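## Task

Put a small wheel on the blue rod, then a second small wheel, then a large wheel, in exactly that order. Then set the blue rod down gently and leave the other rod empty. Once any wheel is on the rod, neither that wheel nor the rod may strike the table or any part that is not on the rod; if it does, the task fails. Finish by opening the grippers and moving the arms away. The result only counts if it stays in place with no help from the robot.

## Robot and tools

ROBOT. Two arms, left_arm and right_arm, each with a parallel two-finger gripper. Their bases sit in the scene frame at left_arm (-0.037, +0.362, +0.395) m, quat_wxyz (+0.890, -0.229, +0.393, -0.039), and right_arm (-0.004, -0.316, +0.395) m, quat_wxyz (+0.889, +0.268, +0.367, -0.052). Joint ranges in rad, base to gripper: waist -2.618 to 3.054, shoulder 0.000 to 3.142, elbow 0.000 to 3.142, wrist pitch -1.571 to 1.571, wrist yaw -1.571 to 1.571, wrist roll -2.094 to 2.094. Mounting plates and the metal frame behind the arms are fixed obstacles. Keep the arms from colliding or pushing on each other.

FRAME. One scene frame for everything: origin on the table top midway between the arms, +z up, +x out over the table, left_arm on the +y side. Arm names do not correspond to image sides. In each gripper's own frame the fingers point along +z and close along y. end_effector_position is the spot between the finger pads, roughly 1 cm short of the fingertips. Reported hand positions can be a little wrong, more so at long reach, and motions tend to finish a centimetre or more off, usually low.

ROW FORMAT. Every command row has 16 plain numbers: x, y, z, qw, qx, qy, qz, opening for left_arm, followed by the same eight for right_arm. Both arms always appear, even if only one should move. x, y, z is an absolute target for that gripper's end_effector_position in metres, scene frame; qw, qx, qy, qz is an absolute target orientation (w first), scene frame. Opening runs from -1 (closed) to +1 (fully open, 0.094 m). To hold an orientation steady, repeat the same quaternion you sent before rather than copying the slightly drifted one from the result. For an arm that should stay still, resend its full last reported pose and desired opening each call.

execute_actions(actions): a list of actions, each a table of up to 15 rows; each row lasts one control step of 1/30 s, and a short table repeats its final row to fill 15 steps. An empty list just returns state and images. Every step, the commanded pose is clipped to within 70 mm and 16 degrees of the measured pose, so far targets need several actions; the arm then stops at the last clipped pose. An action is rejected for both arms if any target lies more than 0.6 m from that gripper's current position along any of its own axes; if the first action fails this or any action is malformed, nothing runs.

move(target, speed, blocking): target is one 16-number row of absolute poses; each gripper travels a straight line to it, both finishing together, lasting 0.5 to 10 s (cut off at 10 s). speed is in m/s, 0.002 to 0.5, default 0.25; rotation is capped at twice that in rad/s. Openings are applied at the start. Paths ignore obstacles and the other arm; grippers lag, wander and can overshoot speed near full reach. Faster contact and targets placed deeper past a contact mean harder impacts. With blocking=false you get a result after 0.5 s; further rows and moves are refused until a result shows the move ended, so use wait or stop. The result adds a move: line with the ending (done, off_target, moving, held, fault), any limits (paced = pose was clipped; held = a check blocked steps, after which the arm may lurch fast), and each gripper's distance to its target.

wait(seconds): 0 to 10; the arms hold their last command and a running move continues. stop(): brakes a running move; it needs stopping distance, and the fingers keep moving. zoom_image(camera, region): region [x0, y0, x1, y1] in pixels of that camera's last image, at most 504 by 504. show_instructions(): shows the reference pictures. read_manual(section): licence texts only. finished_scene(scene): ends the current scene (give its number) irreversibly and reports success; the goal must already hold stably.

RESULTS. The state line gives each gripper's position and quaternion. Hand target lines show where the controller is currently driving. grip_measured is the finger opening on the command scale (the last Joint positions value is the opening in metres); readings may be off by about 1 mm. To grip, command roughly 0.03 below grip_measured; a smaller margin grips lighter. Pad force is about 50 to 62 N, less on very thin parts. A pose unreachable line means a clearance check altered or blocked that arm. Joint torques are noisy and offset. A MOTOR HOT line warns at 75 °C; at 90 °C the arm is stopped, and at 100 °C it goes limp and falls, so avoid long heavy holds. FAULT lines report stops.

CAMERAS. cam_head_left and cam_head_right (896x504), cam_left_wrist and cam_right_wrist (504x504, fisheye). Calibration is given per camera and may be slightly off.

AVOID. Dropping or knocking anything off the table; hitting the rod or a threaded wheel against the table or loose parts; slams and hard pushes. When done, open both grippers and pull clear.

Each tool is called after ">>>" as a command line: name --argument value for each argument, lists and objects as JSON in quotes; but a table of rows of numbers goes row by row, as --pt "numbers of a row", without its own name.

Reference images:

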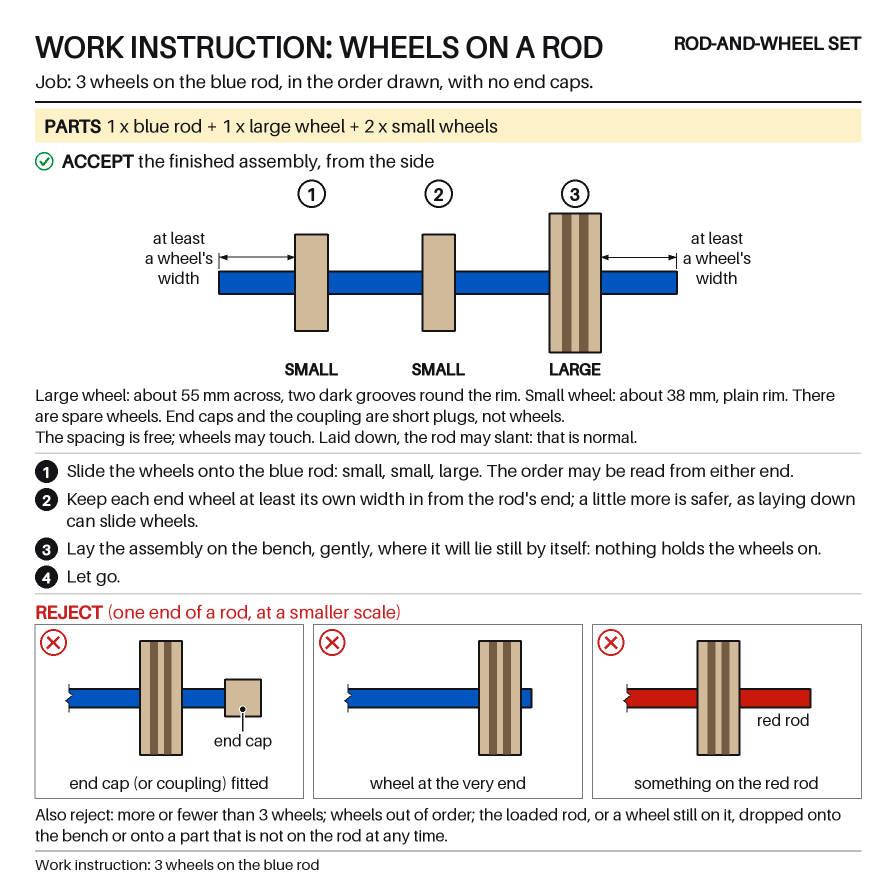

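## Session

>>> execute_actions --actions '[]'

Scene clock: 0.00 s.
left_arm: end_effector_position=(+0.1859, +0.0897, +0.1049) grip_measured=-0.984 end_effector_quat_wxyz=(+0.043, +0.362, +0.929, +0.067) | right_arm: end_effector_position=(+0.6810, -0.2168, +0.2528) grip_measured=+1.000 end_effector_quat_wxyz=(-0.045, +0.739, +0.501, +0.448)
Joint positions: left_arm=[-0.678  2.562  1.123  0.391 -1.022  0.265  0.001] | right_arm=[ 0.34   2.081  1.847  0.002 -0.035  1.68   0.094]
Joint velocities: left_arm=[ 0.002 -0.017  0.002  0.007 -0.037 -0.022  0.001] | right_arm=[-0.002  0.017  0.007 -0.037  0.007 -0.037  0.   ]
Joint torques (N m, as the arm reports them, + toward a larger angle): no reading
Motor temperatures (°C, as the motors report them): left_arm=[27 26 29 29 30 29] | right_arm=[27 28 30 27 30 28]
Hand target (left_arm): +0.187, +0.084, +0.110; +0.050, +0.364, +0.928, +0.062
Hand target (right_arm): +0.684, -0.211, +0.264; -0.048, +0.732, +0.502, +0.458

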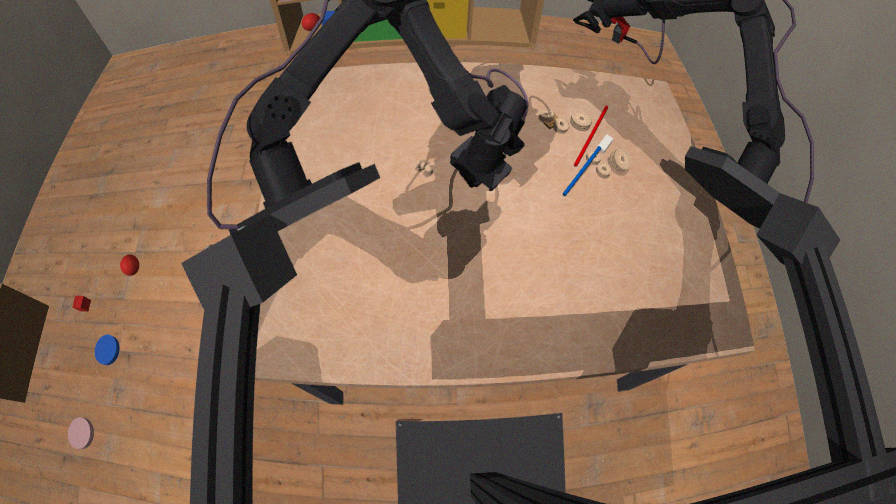

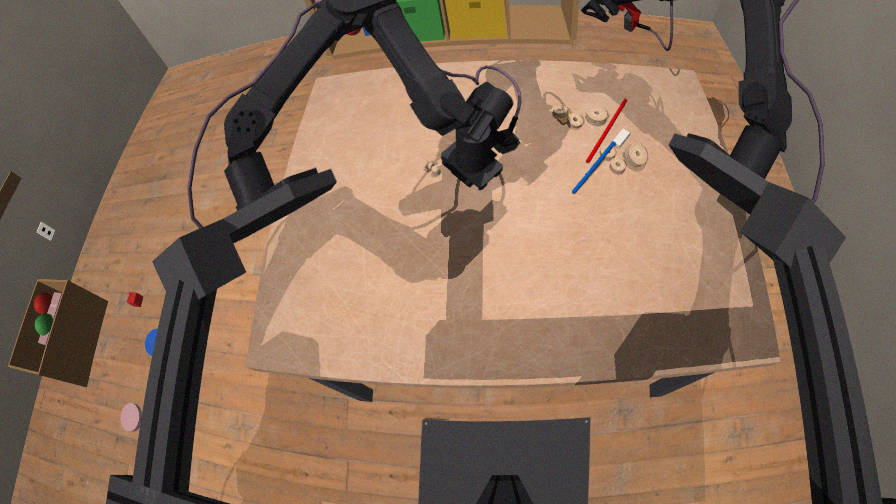

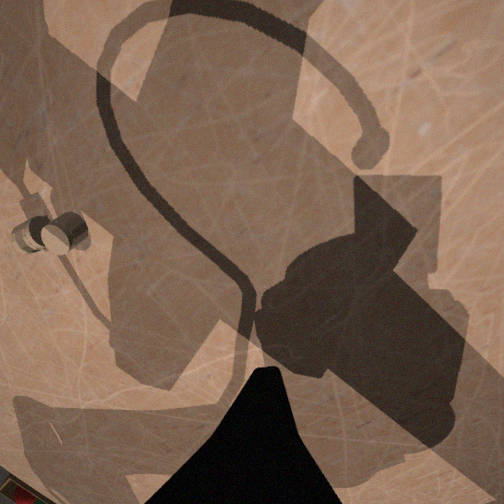

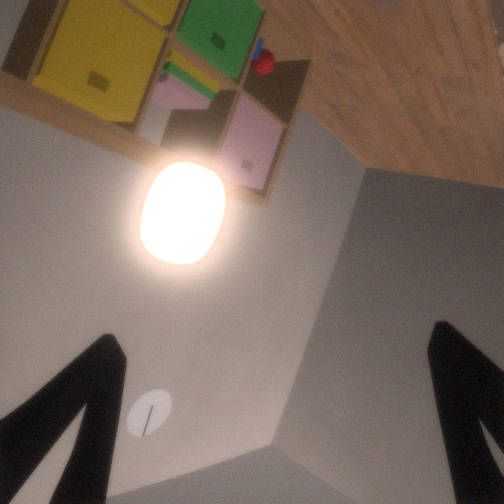

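>>> zoom_image --camera "cam_head_left" --region '[520, 90, 660, 210]'

>>> zoom_image --camera "cam_head_right" --region '[530, 85, 670, 205]'

Region (520, 90, 660, 210) of cam_head_left's 896x504 image, scaled by 3.600, with more detail than that image has; it fills the top 432 rows of this view, and the rest is white.

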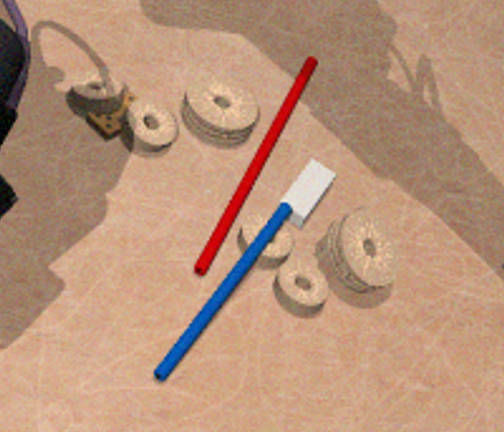

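Region (530, 85, 670, 205) of cam_head_right's 896x504 image, scaled by 3.600, with more detail than that image has; it fills the top 432 rows of this view, and the rest is white.

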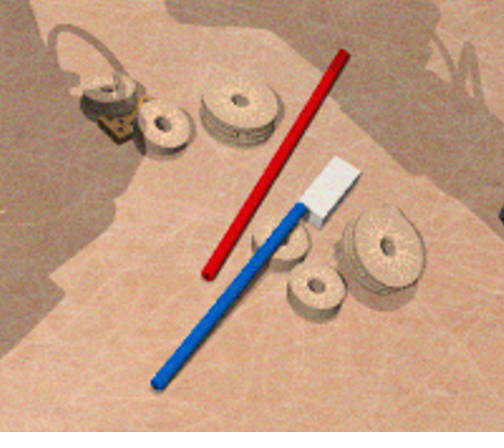

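>>> move --target '[0.15,0.2,0.2,0.043,0.362,0.929,0.067,0.3, 0.307,-0.178,0.13,0,0.35,0.937,0,0.2]' --speed 0.4

Scene clock: 3.47 s.
left_arm: end_effector_position=(+0.1534, +0.1993, +0.1930) grip_measured=+0.297 end_effector_quat_wxyz=(+0.039, +0.357, +0.931, +0.068) | right_arm: end_effector_position=(+0.3070, -0.1895, +0.1284) grip_measured=+0.202 end_effector_quat_wxyz=(-0.010, +0.355, +0.935, +0.001)
Joint positions: left_arm=[-0.76   2.1    0.555  0.351 -1.058  0.09   0.061] | right_arm=[0.483 2.113 0.921 0.194 0.772 0.856 0.056]
Joint velocities: left_arm=[ 0.012 -0.017 -0.012 -0.051 -0.037  0.022  0.   ] | right_arm=[-0.002 -0.007  0.002  0.037 -0.007  0.007  0.   ]
Joint torques (N m, as the arm reports them, + toward a larger angle): left_arm=[-7.02 -5.95 -1.38  0.08 -0.17 -0.1 ] | right_arm=[ 6.9  -5.86 -0.14  0.06  0.13 -0.06]
Motor temperatures (°C, as the motors report them): left_arm=[27 27 29 29 30 29] | right_arm=[27 28 30 27 30 28]
Hand target (left_arm): +0.152, +0.201, +0.199; +0.044, +0.362, +0.929, +0.067
Hand target (right_arm): +0.305, -0.185, +0.133; -0.003, +0.347, +0.938, +0.002
Off the commanded pose (left_arm): 0.008 m, 1 deg.
Off the commanded pose (right_arm): 0.012 m, 1 deg.
move: off_target (right_arm)
camera_calibration (this result's frames):
cam_left_wrist: T_world_to_cam=[[-0.742557, -0.635736, -0.210829, 0.281287], [-0.649334, 0.606107, 0.459347, -0.0730943], [-0.164238, 0.47799, -0.862874, 0.196964], [0, 0, 0, 1]] pos_world=[0.193758, 0.12898, 0.262835]
cam_right_wrist: T_world_to_cam=[[-0.730867, -0.681414, -0.0388278, 0.105721], [-0.535687, 0.537453, 0.651294, 0.211923], [-0.422933, 0.496809, -0.757832, 0.422836], [0, 0, 0, 1]] pos_world=[0.369624, -0.251928, 0.186519]

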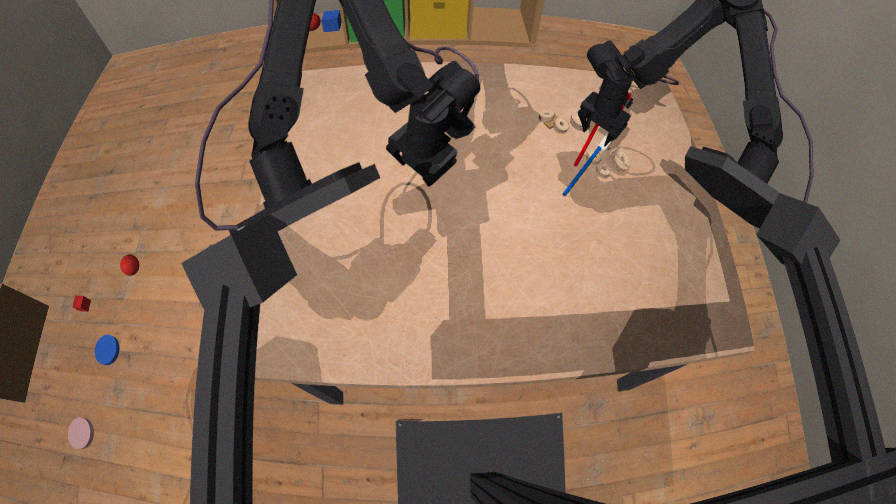

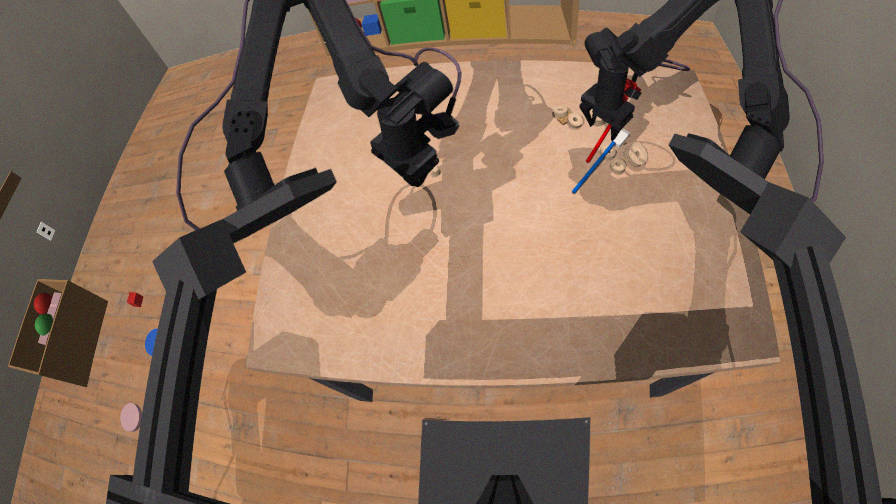

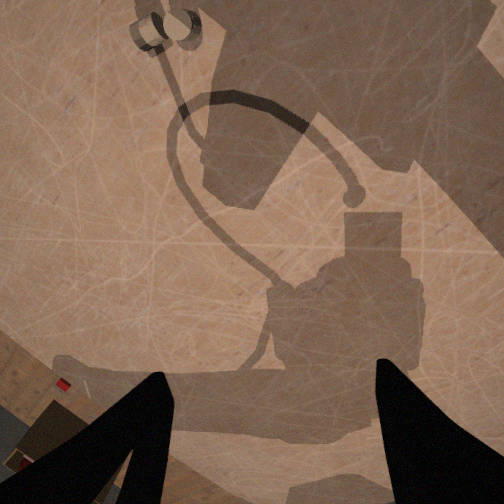

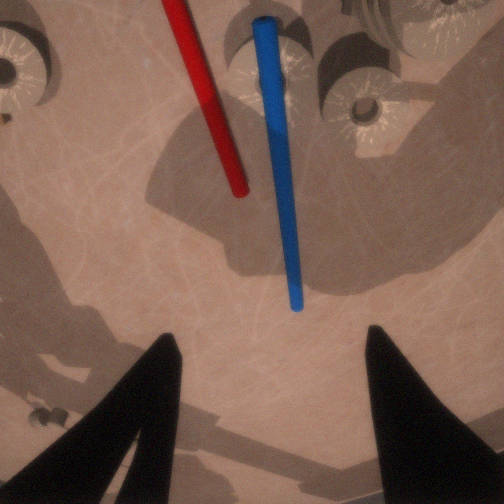

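>>> move --target '[0.15,0.2,0.2,0.043,0.362,0.929,0.067,0.3, 0.303,-0.182,0.05,0,0.35,0.937,0,-0.55]' --speed 0.15

Scene clock: 4.87 s.
left_arm: end_effector_position=(+0.1516, +0.1987, +0.1946) grip_measured=+0.297 end_effector_quat_wxyz=(+0.038, +0.357, +0.931, +0.067) | right_arm: end_effector_position=(+0.2951, -0.1869, +0.0523) grip_measured=-0.548 end_effector_quat_wxyz=(-0.010, +0.348, +0.938, -0.008)
Joint positions: left_arm=[-0.768  2.1    0.555  0.337 -1.06   0.074  0.061] | right_arm=[0.35  2.361 1.035 0.419 0.71  0.699 0.021]
Joint velocities: left_arm=[-0.012  0.002 -0.022  0.022 -0.022  0.022 -0.   ] | right_arm=[-0.002 -0.017 -0.017 -0.066  0.007 -0.022 -0.   ]
Joint torques (N m, as the arm reports them, + toward a larger angle): left_arm=[-6.97 -5.66 -1.17  0.09 -0.16 -0.06] | right_arm=[ 6.2  -5.22  1.27  0.1  -0.02 -0.05]
Motor temperatures (°C, as the motors report them): left_arm=[27 27 29 29 30 29] | right_arm=[27 28 30 27 30 28]
Hand target (left_arm): +0.150, +0.200, +0.200; +0.043, +0.362, +0.929, +0.067
Hand target (right_arm): +0.303, -0.181, +0.051; -0.001, +0.350, +0.937, +0.000
Off the commanded pose (left_arm): 0.006 m, 1 deg.
Off the commanded pose (right_arm): 0.010 m, 1 deg.
move: done
camera_calibration (this result's frames):
cam_left_wrist: T_world_to_cam=[[-0.742619, -0.636145, -0.209374, 0.279742], [-0.649027, 0.606501, 0.459261, -0.0747134], [-0.165171, 0.476945, -0.863274, 0.198704], [0, 0, 0, 1]] pos_world=[0.192071, 0.128499, 0.26442]
cam_right_wrist: T_world_to_cam=[[-0.720107, -0.693441, -0.0242053, 0.0896825], [-0.540731, 0.538981, 0.64584, 0.255735], [-0.434806, 0.478163, -0.763089, 0.359079], [0, 0, 0, 1]] pos_world=[0.358995, -0.247345, 0.111016]

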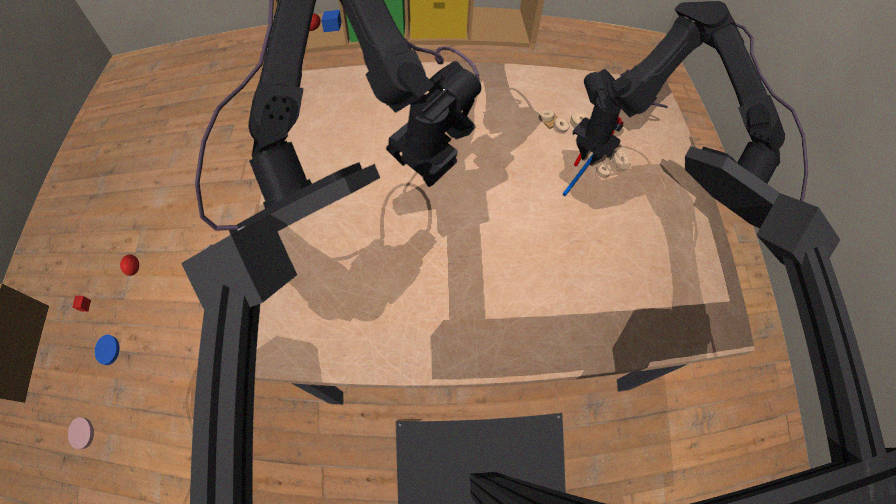

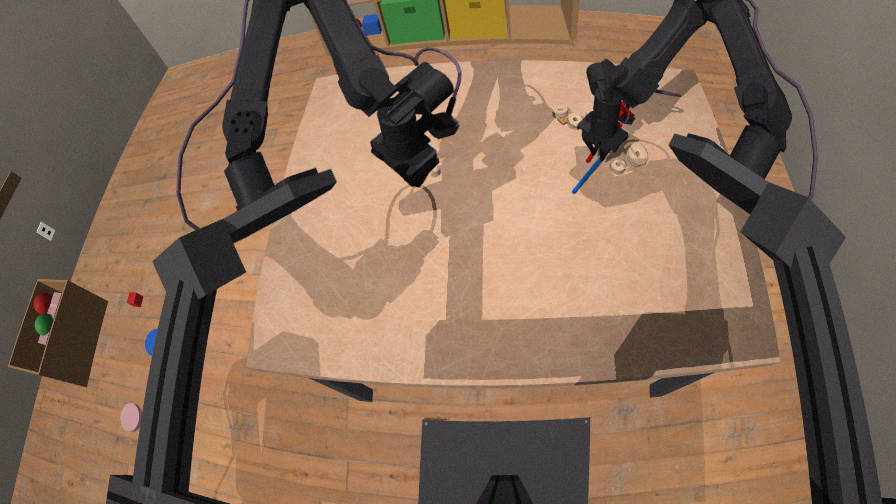

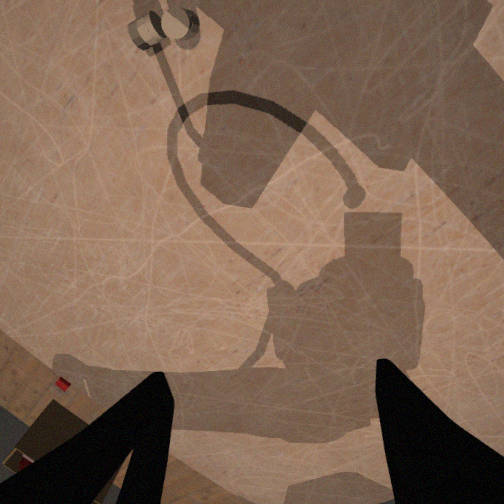

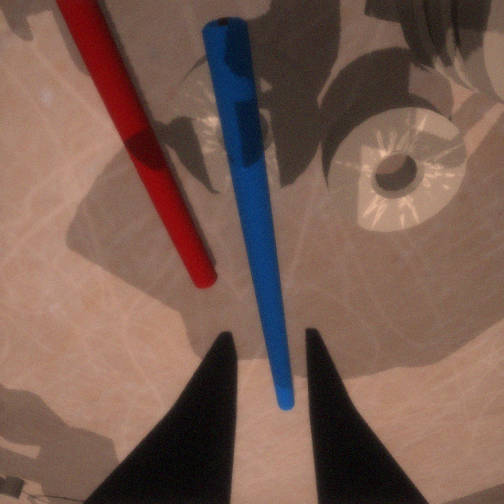

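>>> move --target '[0.15,0.2,0.2,0.043,0.362,0.929,0.067,0.3, 0.303,-0.182,0.015,0,0.35,0.937,0,-0.55]' --speed 0.08

Scene clock: 5.93 s.
left_arm: end_effector_position=(+0.1516, +0.1988, +0.1946) grip_measured=+0.297 end_effector_quat_wxyz=(+0.038, +0.357, +0.931, +0.067) | right_arm: end_effector_position=(+0.2981, -0.1860, +0.0175) grip_measured=-0.548 end_effector_quat_wxyz=(-0.007, +0.349, +0.937, -0.006)
Joint positions: left_arm=[-0.768  2.1    0.555  0.336 -1.06   0.074  0.061] | right_arm=[0.293 2.465 1.132 0.471 0.672 0.639 0.021]
Joint velocities: left_arm=[ 0.012 -0.012  0.022  0.037 -0.051 -0.037  0.   ] | right_arm=[-0.002 -0.002  0.007 -0.095 -0.066 -0.081 -0.001]
Joint torques (N m, as the arm reports them, + toward a larger angle): left_arm=[-6.95 -5.65 -1.14  0.08 -0.16 -0.08] | right_arm=[ 5.96 -5.14  0.72  0.14 -0.07  0.01]
Motor temperatures (°C, as the motors report them): left_arm=[28 27 29 29 30 29] | right_arm=[28 28 30 27 30 28]
Hand target (left_arm): +0.150, +0.200, +0.200; +0.043, +0.362, +0.929, +0.067
Hand target (right_arm): +0.303, -0.181, +0.015; -0.000, +0.350, +0.937, +0.000
Off the commanded pose (left_arm): 0.006 m, 1 deg.
Off the commanded pose (right_arm): 0.007 m, 1 deg.
move: done
camera_calibration (this result's frames):
cam_left_wrist: T_world_to_cam=[[-0.7426, -0.636179, -0.209336, 0.279726], [-0.649008, 0.606403, 0.459417, -0.0747794], [-0.165329, 0.477024, -0.8632, 0.198671], [0, 0, 0, 1]] pos_world=[0.192039, 0.128532, 0.264404]
cam_right_wrist: T_world_to_cam=[[-0.721455, -0.691816, -0.0299002, 0.0923564], [-0.543518, 0.538992, 0.643488, 0.280222], [-0.429059, 0.480499, -0.764872, 0.332125], [0, 0, 0, 1]] pos_world=[0.361438, -0.24673, 0.076475]

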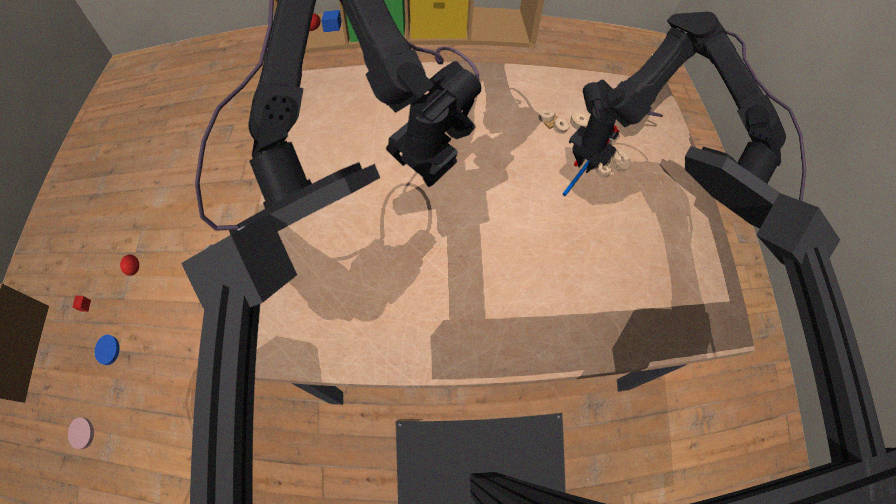

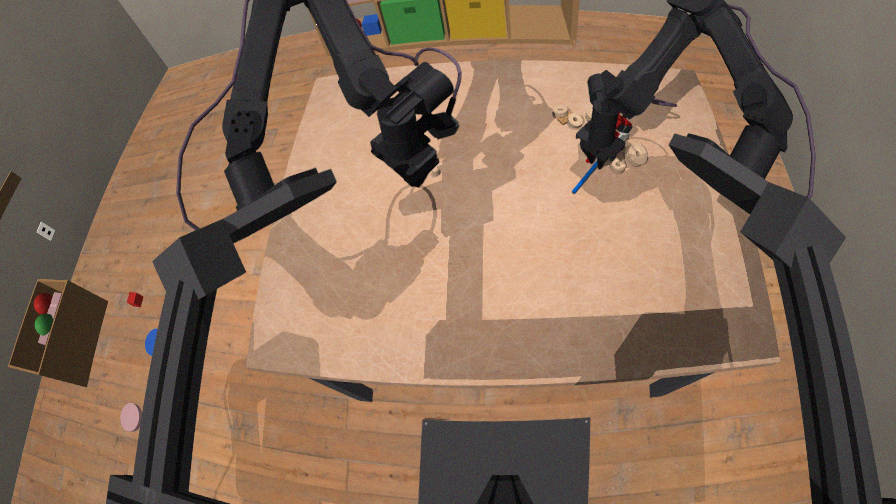

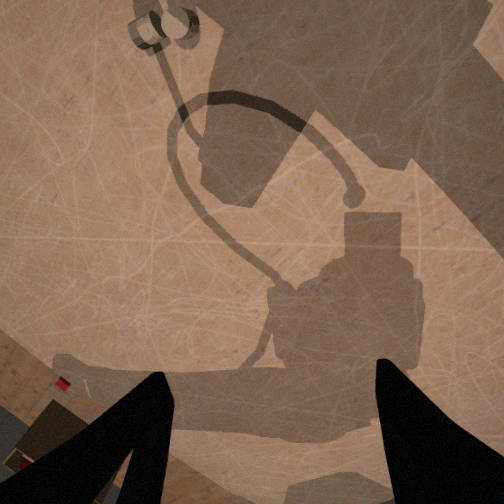

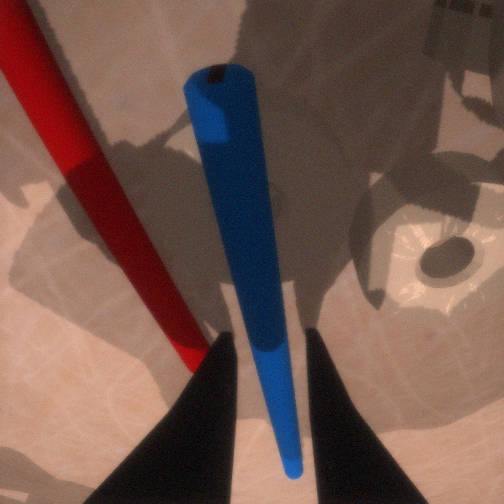

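>>> execute_actions --actions '[[[0.15,0.2,0.2,0.043,0.362,0.929,0.067,0.3, 0.303,-0.182,0.013,0,0.35,0.937,0,-0.9]],[[0.15,0.2,0.2,0.043,0.362,0.929,0.067,0.3, 0.303,-0.182,0.013,0,0.35,0.937,0,-0.9]]]'

Scene clock: 7.00 s.
left_arm: end_effector_position=(+0.1515, +0.1988, +0.1946) grip_measured=+0.297 end_effector_quat_wxyz=(+0.038, +0.357, +0.931, +0.067) | right_arm: end_effector_position=(+0.2990, -0.1856, +0.0175) grip_measured=-0.834 end_effector_quat_wxyz=(-0.006, +0.347, +0.938, -0.004)
Joint positions: left_arm=[-0.768  2.1    0.555  0.336 -1.06   0.073  0.061] | right_arm=[0.293 2.465 1.132 0.475 0.669 0.634 0.008]
Joint velocities: left_arm=[ 0.007  0.002 -0.012 -0.022  0.022 -0.081  0.001] | right_arm=[-0.002 -0.002 -0.007  0.037 -0.066  0.007 -0.   ]
Joint torques (N m, as the arm reports them, + toward a larger angle): left_arm=[-6.95 -5.62 -1.15  0.08 -0.16 -0.08] | right_arm=[ 5.81 -4.8   1.23  0.12 -0.05  0.01]
Motor temperatures (°C, as the motors report them): left_arm=[28 27 29 29 30 29] | right_arm=[28 28 30 27 30 28]
Hand target (left_arm): +0.150, +0.200, +0.200; +0.043, +0.362, +0.929, +0.067
Hand target (right_arm): +0.303, -0.182, +0.013; -0.000, +0.350, +0.937, -0.000
Off the commanded pose (left_arm): 0.006 m, 1 deg.
Off the commanded pose (right_arm): 0.007 m, 1 deg.
camera_calibration (this result's frames):
cam_left_wrist: T_world_to_cam=[[-0.742581, -0.636213, -0.209299, 0.279711], [-0.648989, 0.606304, 0.459574, -0.0748454], [-0.165488, 0.477104, -0.863125, 0.198637], [0, 0, 0, 1]] pos_world=[0.192006, 0.128564, 0.264389]
cam_right_wrist: T_world_to_cam=[[-0.719201, -0.693964, -0.0341036, 0.0922999], [-0.547405, 0.535717, 0.642927, 0.281073], [-0.427898, 0.481062, -0.765168, 0.33207], [0, 0, 0, 1]] pos_world=[0.362335, -0.246269, 0.0765274]

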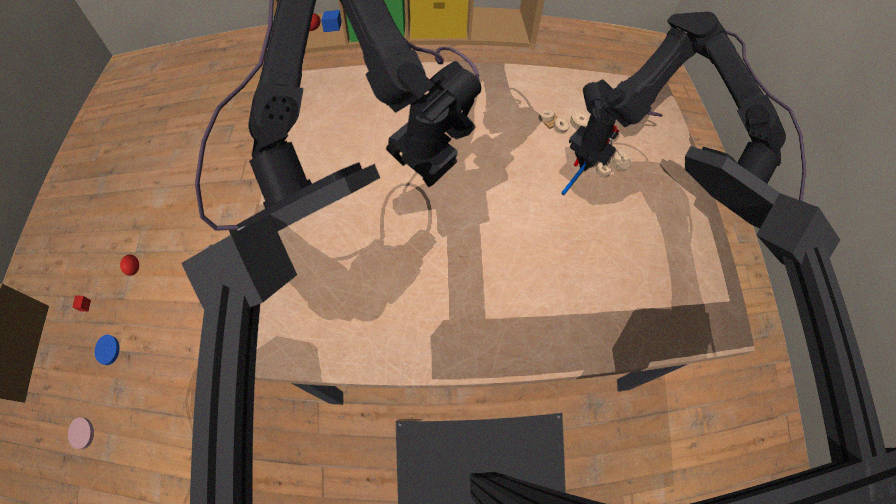

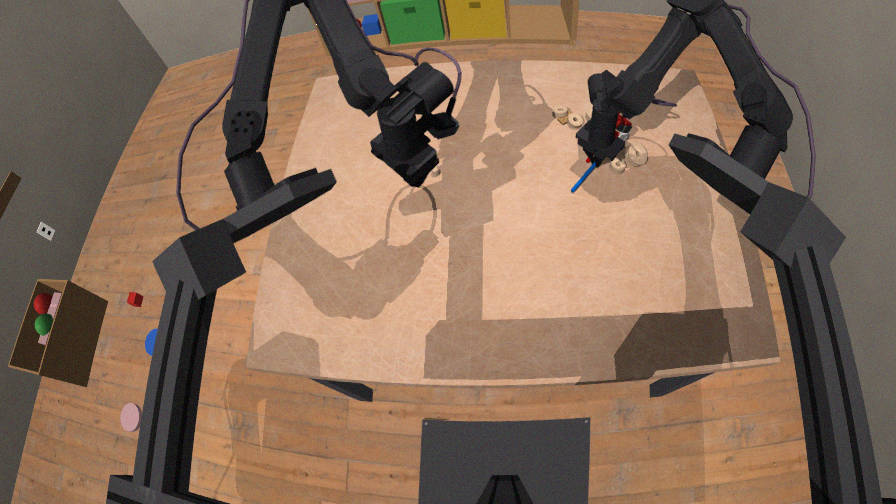

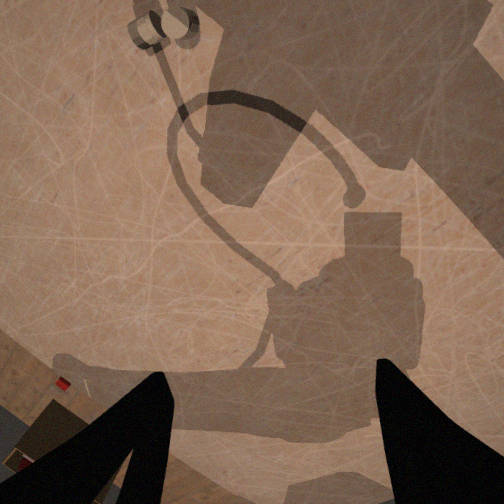

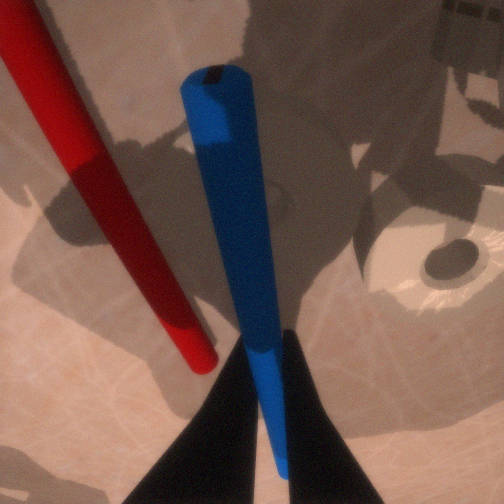

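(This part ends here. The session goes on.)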